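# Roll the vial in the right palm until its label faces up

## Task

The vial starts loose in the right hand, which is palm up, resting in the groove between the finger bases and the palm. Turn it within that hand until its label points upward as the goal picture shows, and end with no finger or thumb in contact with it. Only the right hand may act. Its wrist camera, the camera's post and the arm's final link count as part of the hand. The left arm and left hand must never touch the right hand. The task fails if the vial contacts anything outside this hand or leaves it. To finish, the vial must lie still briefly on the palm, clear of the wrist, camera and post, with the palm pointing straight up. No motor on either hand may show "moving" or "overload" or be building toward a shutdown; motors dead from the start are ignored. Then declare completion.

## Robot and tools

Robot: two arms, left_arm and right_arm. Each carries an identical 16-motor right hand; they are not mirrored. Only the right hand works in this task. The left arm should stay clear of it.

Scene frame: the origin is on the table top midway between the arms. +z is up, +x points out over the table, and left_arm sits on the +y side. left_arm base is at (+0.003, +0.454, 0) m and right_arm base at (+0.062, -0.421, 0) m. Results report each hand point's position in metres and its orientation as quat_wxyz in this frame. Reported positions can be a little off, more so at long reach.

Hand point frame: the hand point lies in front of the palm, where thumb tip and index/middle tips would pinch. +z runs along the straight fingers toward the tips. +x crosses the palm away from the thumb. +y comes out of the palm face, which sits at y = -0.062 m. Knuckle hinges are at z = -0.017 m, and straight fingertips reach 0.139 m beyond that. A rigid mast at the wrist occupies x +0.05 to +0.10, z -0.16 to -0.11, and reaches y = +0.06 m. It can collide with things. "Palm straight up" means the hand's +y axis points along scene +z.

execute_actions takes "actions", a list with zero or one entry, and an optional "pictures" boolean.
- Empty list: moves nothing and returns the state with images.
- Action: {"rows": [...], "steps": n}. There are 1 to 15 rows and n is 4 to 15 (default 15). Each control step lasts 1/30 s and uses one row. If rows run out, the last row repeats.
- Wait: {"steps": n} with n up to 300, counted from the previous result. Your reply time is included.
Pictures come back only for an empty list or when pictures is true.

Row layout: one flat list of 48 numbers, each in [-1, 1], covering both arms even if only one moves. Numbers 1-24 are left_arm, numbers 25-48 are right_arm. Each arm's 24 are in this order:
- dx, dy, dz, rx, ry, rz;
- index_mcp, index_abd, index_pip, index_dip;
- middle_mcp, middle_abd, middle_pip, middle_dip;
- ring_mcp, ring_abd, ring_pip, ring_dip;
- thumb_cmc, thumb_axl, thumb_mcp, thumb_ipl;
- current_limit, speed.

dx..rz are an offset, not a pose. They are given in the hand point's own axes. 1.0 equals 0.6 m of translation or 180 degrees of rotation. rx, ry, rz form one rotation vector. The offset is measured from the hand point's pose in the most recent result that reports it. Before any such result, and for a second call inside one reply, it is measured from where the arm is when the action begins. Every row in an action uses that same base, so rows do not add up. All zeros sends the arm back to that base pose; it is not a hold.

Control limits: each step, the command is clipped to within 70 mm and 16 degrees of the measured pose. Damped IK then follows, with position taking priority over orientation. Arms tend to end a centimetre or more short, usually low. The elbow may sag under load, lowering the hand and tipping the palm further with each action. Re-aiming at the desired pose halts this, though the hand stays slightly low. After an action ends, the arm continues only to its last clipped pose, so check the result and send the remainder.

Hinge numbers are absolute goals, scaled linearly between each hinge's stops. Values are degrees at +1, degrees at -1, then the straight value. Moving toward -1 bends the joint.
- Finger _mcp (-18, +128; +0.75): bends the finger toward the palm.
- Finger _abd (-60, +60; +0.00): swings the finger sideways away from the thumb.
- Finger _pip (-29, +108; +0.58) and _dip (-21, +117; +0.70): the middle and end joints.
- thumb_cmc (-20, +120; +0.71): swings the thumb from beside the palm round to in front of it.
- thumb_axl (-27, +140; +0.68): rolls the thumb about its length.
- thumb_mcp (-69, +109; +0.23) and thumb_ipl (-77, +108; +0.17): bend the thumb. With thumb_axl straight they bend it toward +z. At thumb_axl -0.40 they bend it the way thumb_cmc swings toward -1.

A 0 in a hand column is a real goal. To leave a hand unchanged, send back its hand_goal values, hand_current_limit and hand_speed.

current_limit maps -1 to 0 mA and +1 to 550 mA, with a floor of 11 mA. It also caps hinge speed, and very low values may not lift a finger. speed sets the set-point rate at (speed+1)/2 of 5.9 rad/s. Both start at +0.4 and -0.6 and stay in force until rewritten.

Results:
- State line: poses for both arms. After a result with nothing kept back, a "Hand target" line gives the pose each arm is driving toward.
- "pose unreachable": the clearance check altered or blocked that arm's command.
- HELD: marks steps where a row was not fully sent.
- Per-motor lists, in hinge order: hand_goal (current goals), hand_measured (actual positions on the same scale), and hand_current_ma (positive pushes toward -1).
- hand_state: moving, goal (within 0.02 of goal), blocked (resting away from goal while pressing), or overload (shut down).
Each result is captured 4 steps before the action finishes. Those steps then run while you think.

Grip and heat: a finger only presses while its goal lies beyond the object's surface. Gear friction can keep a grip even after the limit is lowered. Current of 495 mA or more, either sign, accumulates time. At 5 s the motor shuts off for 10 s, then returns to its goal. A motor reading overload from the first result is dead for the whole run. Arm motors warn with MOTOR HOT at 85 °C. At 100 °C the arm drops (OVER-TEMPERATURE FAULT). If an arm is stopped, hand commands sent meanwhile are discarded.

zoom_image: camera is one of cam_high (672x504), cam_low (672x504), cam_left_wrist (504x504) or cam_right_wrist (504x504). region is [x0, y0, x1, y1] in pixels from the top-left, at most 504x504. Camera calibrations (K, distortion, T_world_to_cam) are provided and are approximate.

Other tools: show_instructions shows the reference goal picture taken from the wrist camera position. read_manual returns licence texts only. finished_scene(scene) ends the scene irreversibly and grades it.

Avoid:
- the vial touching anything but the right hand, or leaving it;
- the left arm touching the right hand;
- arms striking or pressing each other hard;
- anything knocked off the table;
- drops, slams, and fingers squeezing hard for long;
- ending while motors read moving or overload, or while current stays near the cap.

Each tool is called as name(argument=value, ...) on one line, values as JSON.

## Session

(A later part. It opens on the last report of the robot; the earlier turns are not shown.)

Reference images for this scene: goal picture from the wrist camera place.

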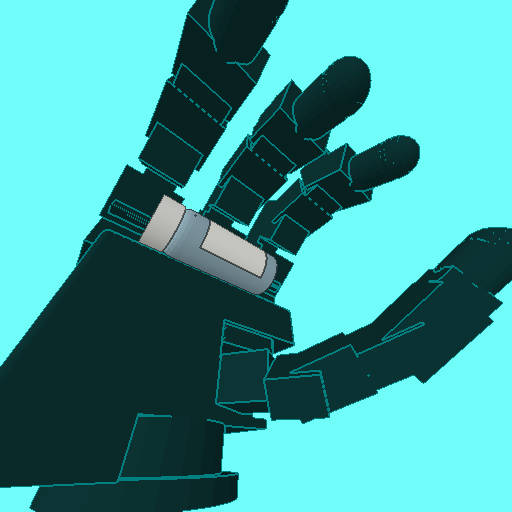

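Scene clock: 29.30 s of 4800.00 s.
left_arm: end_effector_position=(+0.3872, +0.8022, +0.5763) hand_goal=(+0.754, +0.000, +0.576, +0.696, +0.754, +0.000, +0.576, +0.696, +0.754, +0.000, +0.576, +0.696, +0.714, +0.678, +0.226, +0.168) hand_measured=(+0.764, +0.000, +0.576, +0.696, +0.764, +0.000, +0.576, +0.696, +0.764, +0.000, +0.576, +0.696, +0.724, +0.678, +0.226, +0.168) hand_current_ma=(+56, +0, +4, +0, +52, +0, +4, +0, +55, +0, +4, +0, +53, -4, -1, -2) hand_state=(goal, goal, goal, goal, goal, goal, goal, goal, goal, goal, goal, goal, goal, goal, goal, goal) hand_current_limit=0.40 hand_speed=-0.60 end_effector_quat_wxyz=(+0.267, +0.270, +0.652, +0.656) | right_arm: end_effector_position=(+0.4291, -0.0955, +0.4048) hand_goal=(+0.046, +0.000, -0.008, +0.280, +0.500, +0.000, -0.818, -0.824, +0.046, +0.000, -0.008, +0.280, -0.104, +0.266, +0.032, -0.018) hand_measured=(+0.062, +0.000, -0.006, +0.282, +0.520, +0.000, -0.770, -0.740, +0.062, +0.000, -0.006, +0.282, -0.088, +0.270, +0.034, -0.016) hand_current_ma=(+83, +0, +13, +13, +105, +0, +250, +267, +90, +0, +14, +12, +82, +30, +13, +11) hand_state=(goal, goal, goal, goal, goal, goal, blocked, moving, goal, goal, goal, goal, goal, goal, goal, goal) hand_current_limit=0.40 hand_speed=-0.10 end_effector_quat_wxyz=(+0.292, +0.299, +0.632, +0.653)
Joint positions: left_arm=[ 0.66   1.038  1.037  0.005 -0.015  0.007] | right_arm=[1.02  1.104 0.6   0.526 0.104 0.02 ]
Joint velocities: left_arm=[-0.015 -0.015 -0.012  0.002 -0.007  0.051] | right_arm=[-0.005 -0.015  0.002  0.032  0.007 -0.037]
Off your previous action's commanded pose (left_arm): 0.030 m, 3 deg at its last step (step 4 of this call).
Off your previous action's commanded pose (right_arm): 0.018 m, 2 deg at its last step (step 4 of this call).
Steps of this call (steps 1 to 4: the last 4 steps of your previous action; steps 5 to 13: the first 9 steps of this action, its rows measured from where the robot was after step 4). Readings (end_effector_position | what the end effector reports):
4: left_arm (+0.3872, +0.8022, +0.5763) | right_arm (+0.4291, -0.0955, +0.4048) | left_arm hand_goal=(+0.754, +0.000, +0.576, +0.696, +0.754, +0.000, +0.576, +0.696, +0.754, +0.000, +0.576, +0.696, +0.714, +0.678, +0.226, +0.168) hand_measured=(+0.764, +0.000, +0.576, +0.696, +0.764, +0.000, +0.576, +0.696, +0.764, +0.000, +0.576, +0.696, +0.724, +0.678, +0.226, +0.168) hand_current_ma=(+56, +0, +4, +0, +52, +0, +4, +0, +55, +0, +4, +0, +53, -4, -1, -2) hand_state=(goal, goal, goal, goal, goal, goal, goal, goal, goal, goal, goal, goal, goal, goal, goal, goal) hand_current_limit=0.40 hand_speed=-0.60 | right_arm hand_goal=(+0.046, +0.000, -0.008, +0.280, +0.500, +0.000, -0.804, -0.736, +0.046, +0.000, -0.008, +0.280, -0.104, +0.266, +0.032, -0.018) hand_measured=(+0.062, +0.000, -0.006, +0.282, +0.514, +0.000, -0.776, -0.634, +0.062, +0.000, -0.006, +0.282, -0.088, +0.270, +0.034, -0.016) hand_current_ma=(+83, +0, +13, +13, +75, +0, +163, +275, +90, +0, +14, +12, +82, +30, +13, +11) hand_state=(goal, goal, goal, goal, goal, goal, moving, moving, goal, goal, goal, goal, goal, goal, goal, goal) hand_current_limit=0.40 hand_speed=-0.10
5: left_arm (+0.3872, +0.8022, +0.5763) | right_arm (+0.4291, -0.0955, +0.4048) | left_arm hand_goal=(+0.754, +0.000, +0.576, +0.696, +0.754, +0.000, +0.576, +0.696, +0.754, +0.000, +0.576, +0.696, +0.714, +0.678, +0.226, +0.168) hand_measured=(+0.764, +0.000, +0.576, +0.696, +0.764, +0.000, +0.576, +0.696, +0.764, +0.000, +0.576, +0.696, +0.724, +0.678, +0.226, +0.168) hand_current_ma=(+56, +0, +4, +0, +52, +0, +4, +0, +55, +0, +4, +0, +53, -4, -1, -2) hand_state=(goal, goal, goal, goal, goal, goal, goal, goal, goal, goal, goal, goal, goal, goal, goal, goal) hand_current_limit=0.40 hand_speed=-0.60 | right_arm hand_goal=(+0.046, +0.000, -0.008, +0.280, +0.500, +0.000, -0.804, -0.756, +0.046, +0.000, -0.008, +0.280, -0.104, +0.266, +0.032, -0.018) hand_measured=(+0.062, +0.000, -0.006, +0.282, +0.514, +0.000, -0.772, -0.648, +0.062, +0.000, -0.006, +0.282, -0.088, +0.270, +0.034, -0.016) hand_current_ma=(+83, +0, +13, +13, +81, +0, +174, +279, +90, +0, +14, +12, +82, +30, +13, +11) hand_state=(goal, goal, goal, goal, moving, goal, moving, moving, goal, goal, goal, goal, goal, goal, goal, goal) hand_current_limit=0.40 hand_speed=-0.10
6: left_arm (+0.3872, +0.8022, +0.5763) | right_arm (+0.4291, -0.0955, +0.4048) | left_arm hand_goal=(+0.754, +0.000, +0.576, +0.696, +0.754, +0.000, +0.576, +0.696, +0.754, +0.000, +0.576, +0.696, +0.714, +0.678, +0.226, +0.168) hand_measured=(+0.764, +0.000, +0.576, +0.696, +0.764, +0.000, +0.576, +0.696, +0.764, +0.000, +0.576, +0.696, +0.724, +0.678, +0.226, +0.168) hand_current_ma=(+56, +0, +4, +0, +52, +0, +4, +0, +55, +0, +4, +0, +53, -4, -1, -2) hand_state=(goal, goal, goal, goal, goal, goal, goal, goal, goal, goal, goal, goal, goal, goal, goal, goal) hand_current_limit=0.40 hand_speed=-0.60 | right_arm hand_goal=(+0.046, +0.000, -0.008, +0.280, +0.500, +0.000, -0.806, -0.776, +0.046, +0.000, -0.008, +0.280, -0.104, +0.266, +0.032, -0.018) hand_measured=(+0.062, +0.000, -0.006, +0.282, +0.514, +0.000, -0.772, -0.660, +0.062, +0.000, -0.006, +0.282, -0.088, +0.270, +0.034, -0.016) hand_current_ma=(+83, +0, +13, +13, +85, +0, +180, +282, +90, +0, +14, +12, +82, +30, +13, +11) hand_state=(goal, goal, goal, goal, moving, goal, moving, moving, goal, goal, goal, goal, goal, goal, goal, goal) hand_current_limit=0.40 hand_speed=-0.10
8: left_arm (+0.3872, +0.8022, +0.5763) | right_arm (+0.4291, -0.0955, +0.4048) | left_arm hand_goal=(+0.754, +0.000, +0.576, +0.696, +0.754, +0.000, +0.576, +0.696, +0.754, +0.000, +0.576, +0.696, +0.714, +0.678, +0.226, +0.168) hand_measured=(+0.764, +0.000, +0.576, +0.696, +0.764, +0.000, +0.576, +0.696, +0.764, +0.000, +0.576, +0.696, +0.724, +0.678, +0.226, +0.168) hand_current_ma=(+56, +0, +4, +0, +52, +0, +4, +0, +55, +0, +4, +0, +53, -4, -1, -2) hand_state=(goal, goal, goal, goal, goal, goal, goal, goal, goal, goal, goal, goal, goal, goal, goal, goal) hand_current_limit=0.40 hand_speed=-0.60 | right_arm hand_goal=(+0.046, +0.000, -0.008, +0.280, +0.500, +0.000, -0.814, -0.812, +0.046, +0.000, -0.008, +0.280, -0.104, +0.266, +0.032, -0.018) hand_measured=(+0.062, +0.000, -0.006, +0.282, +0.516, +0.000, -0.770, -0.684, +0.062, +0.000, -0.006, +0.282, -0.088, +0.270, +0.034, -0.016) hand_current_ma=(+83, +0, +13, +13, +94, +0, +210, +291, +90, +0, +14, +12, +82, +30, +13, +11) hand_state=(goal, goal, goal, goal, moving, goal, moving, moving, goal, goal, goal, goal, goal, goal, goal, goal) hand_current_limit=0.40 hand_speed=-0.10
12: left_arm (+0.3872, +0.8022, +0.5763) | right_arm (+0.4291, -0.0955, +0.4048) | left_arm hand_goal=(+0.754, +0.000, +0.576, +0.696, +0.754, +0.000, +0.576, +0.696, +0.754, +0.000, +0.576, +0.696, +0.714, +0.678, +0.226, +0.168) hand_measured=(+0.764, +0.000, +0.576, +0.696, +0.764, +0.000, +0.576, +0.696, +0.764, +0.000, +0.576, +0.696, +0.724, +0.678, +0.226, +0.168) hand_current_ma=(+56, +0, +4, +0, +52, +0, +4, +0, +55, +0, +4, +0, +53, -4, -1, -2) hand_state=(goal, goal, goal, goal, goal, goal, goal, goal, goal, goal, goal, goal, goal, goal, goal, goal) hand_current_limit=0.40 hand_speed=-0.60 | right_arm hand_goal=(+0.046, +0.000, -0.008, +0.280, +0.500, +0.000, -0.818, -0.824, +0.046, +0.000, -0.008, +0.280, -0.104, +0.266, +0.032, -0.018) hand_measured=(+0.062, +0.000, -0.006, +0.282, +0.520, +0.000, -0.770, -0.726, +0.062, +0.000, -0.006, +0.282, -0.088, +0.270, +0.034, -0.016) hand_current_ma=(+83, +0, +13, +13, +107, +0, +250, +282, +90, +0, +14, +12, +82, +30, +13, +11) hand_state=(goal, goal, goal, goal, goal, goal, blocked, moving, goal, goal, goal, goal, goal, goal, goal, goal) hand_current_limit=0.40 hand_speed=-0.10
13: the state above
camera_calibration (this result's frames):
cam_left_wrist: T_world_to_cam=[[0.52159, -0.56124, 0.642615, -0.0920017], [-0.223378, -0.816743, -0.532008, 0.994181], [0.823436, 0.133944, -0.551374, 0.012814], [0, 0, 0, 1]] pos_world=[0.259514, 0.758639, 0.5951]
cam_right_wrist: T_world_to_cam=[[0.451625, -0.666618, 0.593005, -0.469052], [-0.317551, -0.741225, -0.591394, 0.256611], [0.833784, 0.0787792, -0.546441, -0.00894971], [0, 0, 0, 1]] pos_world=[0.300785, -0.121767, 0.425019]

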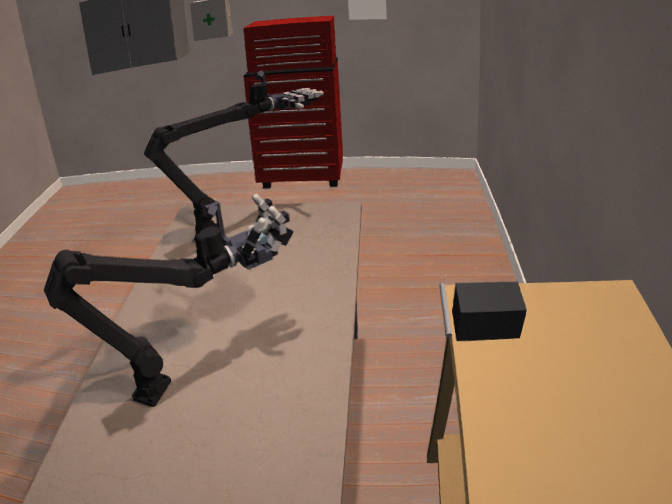

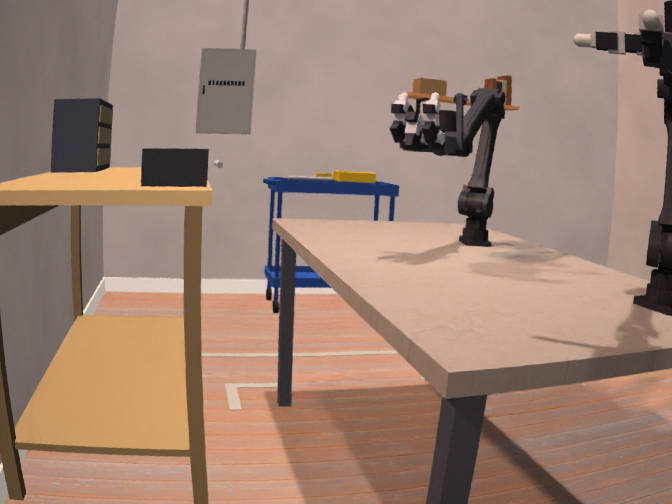

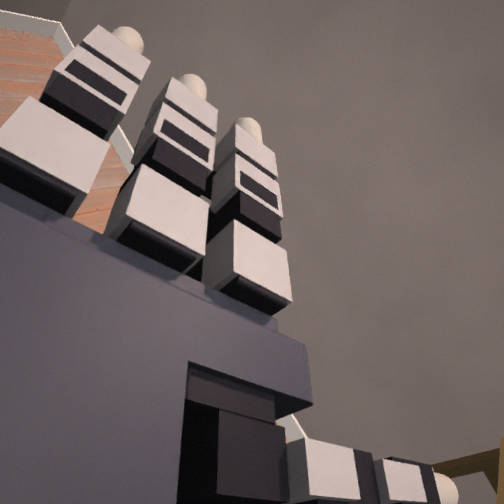

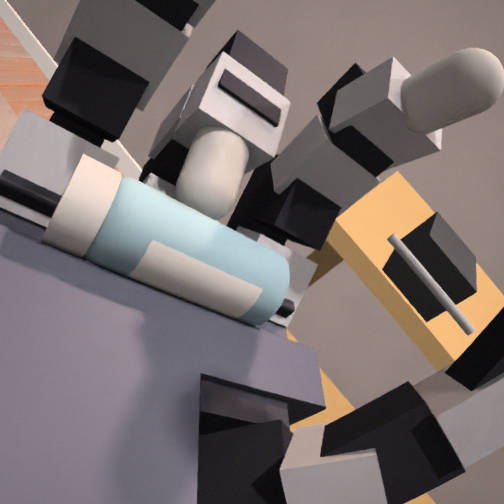

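execute_actions(actions=[])

zoom_image(camera="cam_right_wrist", region=[40, 130, 320, 340])

Scene clock: 29.97 s of 4800.00 s.
left_arm: end_effector_position=(+0.3872, +0.8022, +0.5763) hand_goal=(+0.754, +0.000, +0.576, +0.696, +0.754, +0.000, +0.576, +0.696, +0.754, +0.000, +0.576, +0.696, +0.714, +0.678, +0.226, +0.168) hand_measured=(+0.764, +0.000, +0.576, +0.696, +0.764, +0.000, +0.576, +0.696, +0.764, +0.000, +0.576, +0.696, +0.724, +0.678, +0.226, +0.168) hand_current_ma=(+56, +0, +4, +0, +52, +0, +4, +0, +55, +0, +4, +0, +53, -4, -1, -2) hand_state=(goal, goal, goal, goal, goal, goal, goal, goal, goal, goal, goal, goal, goal, goal, goal, goal) hand_current_limit=0.40 hand_speed=-0.60 end_effector_quat_wxyz=(+0.267, +0.270, +0.652, +0.656) | right_arm: end_effector_position=(+0.4291, -0.0955, +0.4048) hand_goal=(+0.046, +0.000, -0.008, +0.280, +0.500, +0.000, -0.818, -0.824, +0.046, +0.000, -0.008, +0.280, -0.104, +0.266, +0.032, -0.018) hand_measured=(+0.062, +0.000, -0.006, +0.282, +0.520, +0.000, -0.778, -0.804, +0.062, +0.000, -0.006, +0.282, -0.088, +0.270, +0.034, -0.016) hand_current_ma=(+83, +0, +13, +13, +105, +0, +209, +101, +90, +0, +14, +12, +82, +30, +13, +11) hand_state=(goal, goal, goal, goal, goal, goal, blocked, goal, goal, goal, goal, goal, goal, goal, goal, goal) hand_current_limit=0.40 hand_speed=-0.10 end_effector_quat_wxyz=(+0.292, +0.299, +0.632, +0.653)
Joint positions: left_arm=[ 0.66   1.038  1.037  0.005 -0.015  0.007] | right_arm=[1.02  1.104 0.6   0.526 0.104 0.02 ]
Joint velocities: left_arm=[ 0.005 -0.005  0.017  0.002  0.022 -0.022] | right_arm=[-0.015 -0.005 -0.007 -0.007  0.051 -0.081]
Hand target (left_arm): +0.381, +0.796, +0.604; +0.273, +0.263, +0.635, +0.673
Hand target (right_arm): +0.430, -0.095, +0.423; +0.295, +0.296, +0.620, +0.664
Off the commanded pose (left_arm): 0.030 m, 3 deg.
Off the commanded pose (right_arm): 0.018 m, 2 deg.
Kept back: nothing.
Steps of this call (steps 1 to 4: the last 4 steps of your previous action; steps 5 to 20: nothing new was sent). Readings (end_effector_position | what the end effector reports):
1: left_arm (+0.3872, +0.8022, +0.5763) | right_arm (+0.4291, -0.0955, +0.4048) | left_arm hand_goal=(+0.754, +0.000, +0.576, +0.696, +0.754, +0.000, +0.576, +0.696, +0.754, +0.000, +0.576, +0.696, +0.714, +0.678, +0.226, +0.168) hand_measured=(+0.764, +0.000, +0.576, +0.696, +0.764, +0.000, +0.576, +0.696, +0.764, +0.000, +0.576, +0.696, +0.724, +0.678, +0.226, +0.168) hand_current_ma=(+56, +0, +4, +0, +52, +0, +4, +0, +55, +0, +4, +0, +53, -4, -1, -2) hand_state=(goal, goal, goal, goal, goal, goal, goal, goal, goal, goal, goal, goal, goal, goal, goal, goal) hand_current_limit=0.40 hand_speed=-0.60 | right_arm hand_goal=(+0.046, +0.000, -0.008, +0.280, +0.500, +0.000, -0.818, -0.824, +0.046, +0.000, -0.008, +0.280, -0.104, +0.266, +0.032, -0.018) hand_measured=(+0.062, +0.000, -0.006, +0.282, +0.520, +0.000, -0.770, -0.754, +0.062, +0.000, -0.006, +0.282, -0.088, +0.270, +0.034, -0.016) hand_current_ma=(+83, +0, +13, +13, +105, +0, +249, +232, +90, +0, +14, +12, +82, +30, +13, +11) hand_state=(goal, goal, goal, goal, goal, goal, blocked, moving, goal, goal, goal, goal, goal, goal, goal, goal) hand_current_limit=0.40 hand_speed=-0.10
2: left_arm (+0.3872, +0.8022, +0.5763) | right_arm (+0.4291, -0.0955, +0.4048) | left_arm hand_goal=(+0.754, +0.000, +0.576, +0.696, +0.754, +0.000, +0.576, +0.696, +0.754, +0.000, +0.576, +0.696, +0.714, +0.678, +0.226, +0.168) hand_measured=(+0.764, +0.000, +0.576, +0.696, +0.764, +0.000, +0.576, +0.696, +0.764, +0.000, +0.576, +0.696, +0.724, +0.678, +0.226, +0.168) hand_current_ma=(+56, +0, +4, +0, +52, +0, +4, +0, +55, +0, +4, +0, +53, -4, -1, -2) hand_state=(goal, goal, goal, goal, goal, goal, goal, goal, goal, goal, goal, goal, goal, goal, goal, goal) hand_current_limit=0.40 hand_speed=-0.60 | right_arm hand_goal=(+0.046, +0.000, -0.008, +0.280, +0.500, +0.000, -0.818, -0.824, +0.046, +0.000, -0.008, +0.280, -0.104, +0.266, +0.032, -0.018) hand_measured=(+0.062, +0.000, -0.006, +0.282, +0.520, +0.000, -0.770, -0.772, +0.062, +0.000, -0.006, +0.282, -0.088, +0.270, +0.034, -0.016) hand_current_ma=(+83, +0, +13, +13, +105, +0, +249, +147, +90, +0, +14, +12, +82, +30, +13, +11) hand_state=(goal, goal, goal, goal, goal, goal, blocked, moving, goal, goal, goal, goal, goal, goal, goal, goal) hand_current_limit=0.40 hand_speed=-0.10
4: left_arm (+0.3872, +0.8022, +0.5763) | right_arm (+0.4291, -0.0955, +0.4048) | left_arm hand_goal=(+0.754, +0.000, +0.576, +0.696, +0.754, +0.000, +0.576, +0.696, +0.754, +0.000, +0.576, +0.696, +0.714, +0.678, +0.226, +0.168) hand_measured=(+0.764, +0.000, +0.576, +0.696, +0.764, +0.000, +0.576, +0.696, +0.764, +0.000, +0.576, +0.696, +0.724, +0.678, +0.226, +0.168) hand_current_ma=(+56, +0, +4, +0, +52, +0, +4, +0, +55, +0, +4, +0, +53, -4, -1, -2) hand_state=(goal, goal, goal, goal, goal, goal, goal, goal, goal, goal, goal, goal, goal, goal, goal, goal) hand_current_limit=0.40 hand_speed=-0.60 | right_arm hand_goal=(+0.046, +0.000, -0.008, +0.280, +0.500, +0.000, -0.818, -0.824, +0.046, +0.000, -0.008, +0.280, -0.104, +0.266, +0.032, -0.018) hand_measured=(+0.062, +0.000, -0.006, +0.282, +0.520, +0.000, -0.774, -0.798, +0.062, +0.000, -0.006, +0.282, -0.088, +0.270, +0.034, -0.016) hand_current_ma=(+83, +0, +13, +13, +105, +0, +208, +88, +90, +0, +14, +12, +82, +30, +13, +11) hand_state=(goal, goal, goal, goal, goal, goal, moving, moving, goal, goal, goal, goal, goal, goal, goal, goal) hand_current_limit=0.40 hand_speed=-0.10
8: left_arm (+0.3872, +0.8022, +0.5763) | right_arm (+0.4291, -0.0955, +0.4048) | left_arm hand_goal=(+0.754, +0.000, +0.576, +0.696, +0.754, +0.000, +0.576, +0.696, +0.754, +0.000, +0.576, +0.696, +0.714, +0.678, +0.226, +0.168) hand_measured=(+0.764, +0.000, +0.576, +0.696, +0.764, +0.000, +0.576, +0.696, +0.764, +0.000, +0.576, +0.696, +0.724, +0.678, +0.226, +0.168) hand_current_ma=(+56, +0, +4, +0, +52, +0, +4, +0, +55, +0, +4, +0, +53, -4, -1, -2) hand_state=(goal, goal, goal, goal, goal, goal, goal, goal, goal, goal, goal, goal, goal, goal, goal, goal) hand_current_limit=0.40 hand_speed=-0.60 | right_arm hand_goal=(+0.046, +0.000, -0.008, +0.280, +0.500, +0.000, -0.818, -0.824, +0.046, +0.000, -0.008, +0.280, -0.104, +0.266, +0.032, -0.018) hand_measured=(+0.062, +0.000, -0.006, +0.282, +0.520, +0.000, -0.778, -0.804, +0.062, +0.000, -0.006, +0.282, -0.088, +0.270, +0.034, -0.016) hand_current_ma=(+83, +0, +13, +13, +105, +0, +209, +101, +90, +0, +14, +12, +82, +30, +13, +11) hand_state=(goal, goal, goal, goal, goal, goal, blocked, goal, goal, goal, goal, goal, goal, goal, goal, goal) hand_current_limit=0.40 hand_speed=-0.10
20: the state above
camera_calibration (this result's frames):
cam_left_wrist: T_world_to_cam=[[0.52159, -0.56124, 0.642615, -0.0920017], [-0.223378, -0.816743, -0.532008, 0.994181], [0.823436, 0.133944, -0.551374, 0.012814], [0, 0, 0, 1]] pos_world=[0.259514, 0.758639, 0.5951]
cam_right_wrist: T_world_to_cam=[[0.451625, -0.666618, 0.593005, -0.469052], [-0.317551, -0.741225, -0.591394, 0.256611], [0.833784, 0.0787792, -0.546441, -0.00894971], [0, 0, 0, 1]] pos_world=[0.300785, -0.121767, 0.425019]

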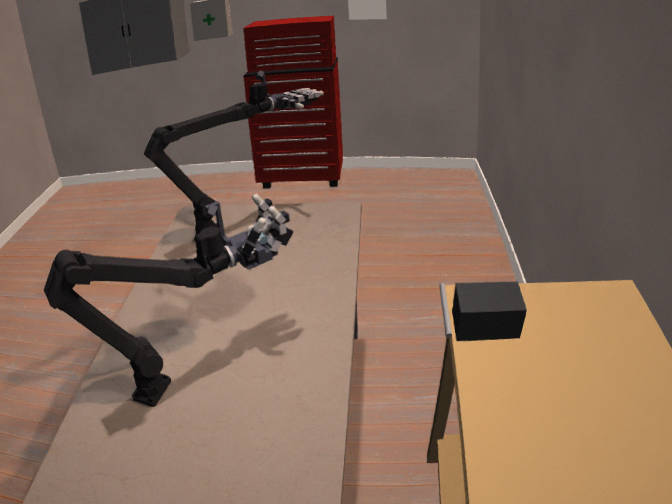

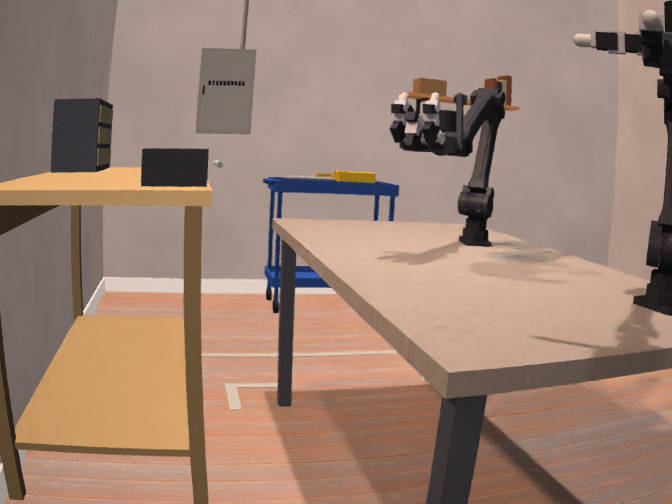

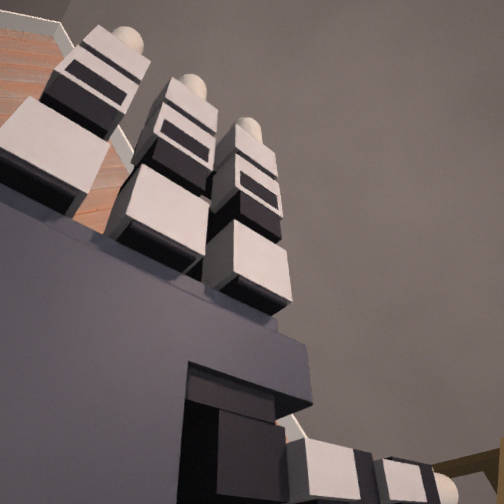

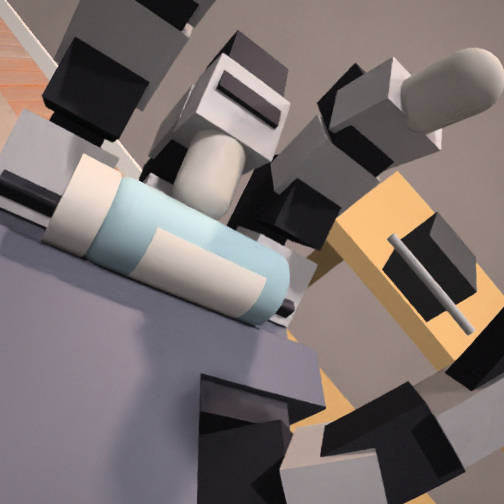

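Region (40, 130, 320, 340) of cam_right_wrist's 504x504 image, scaled by 1.800, with more detail than that image has; it fills the top 378 rows of this view, and the rest is white.

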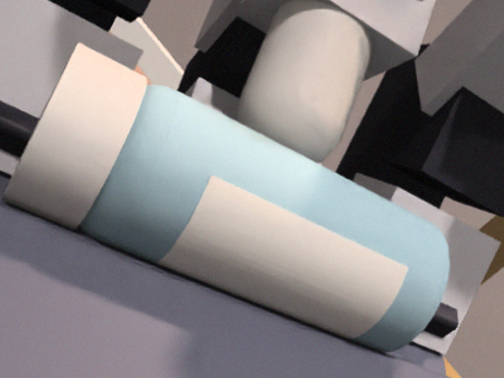

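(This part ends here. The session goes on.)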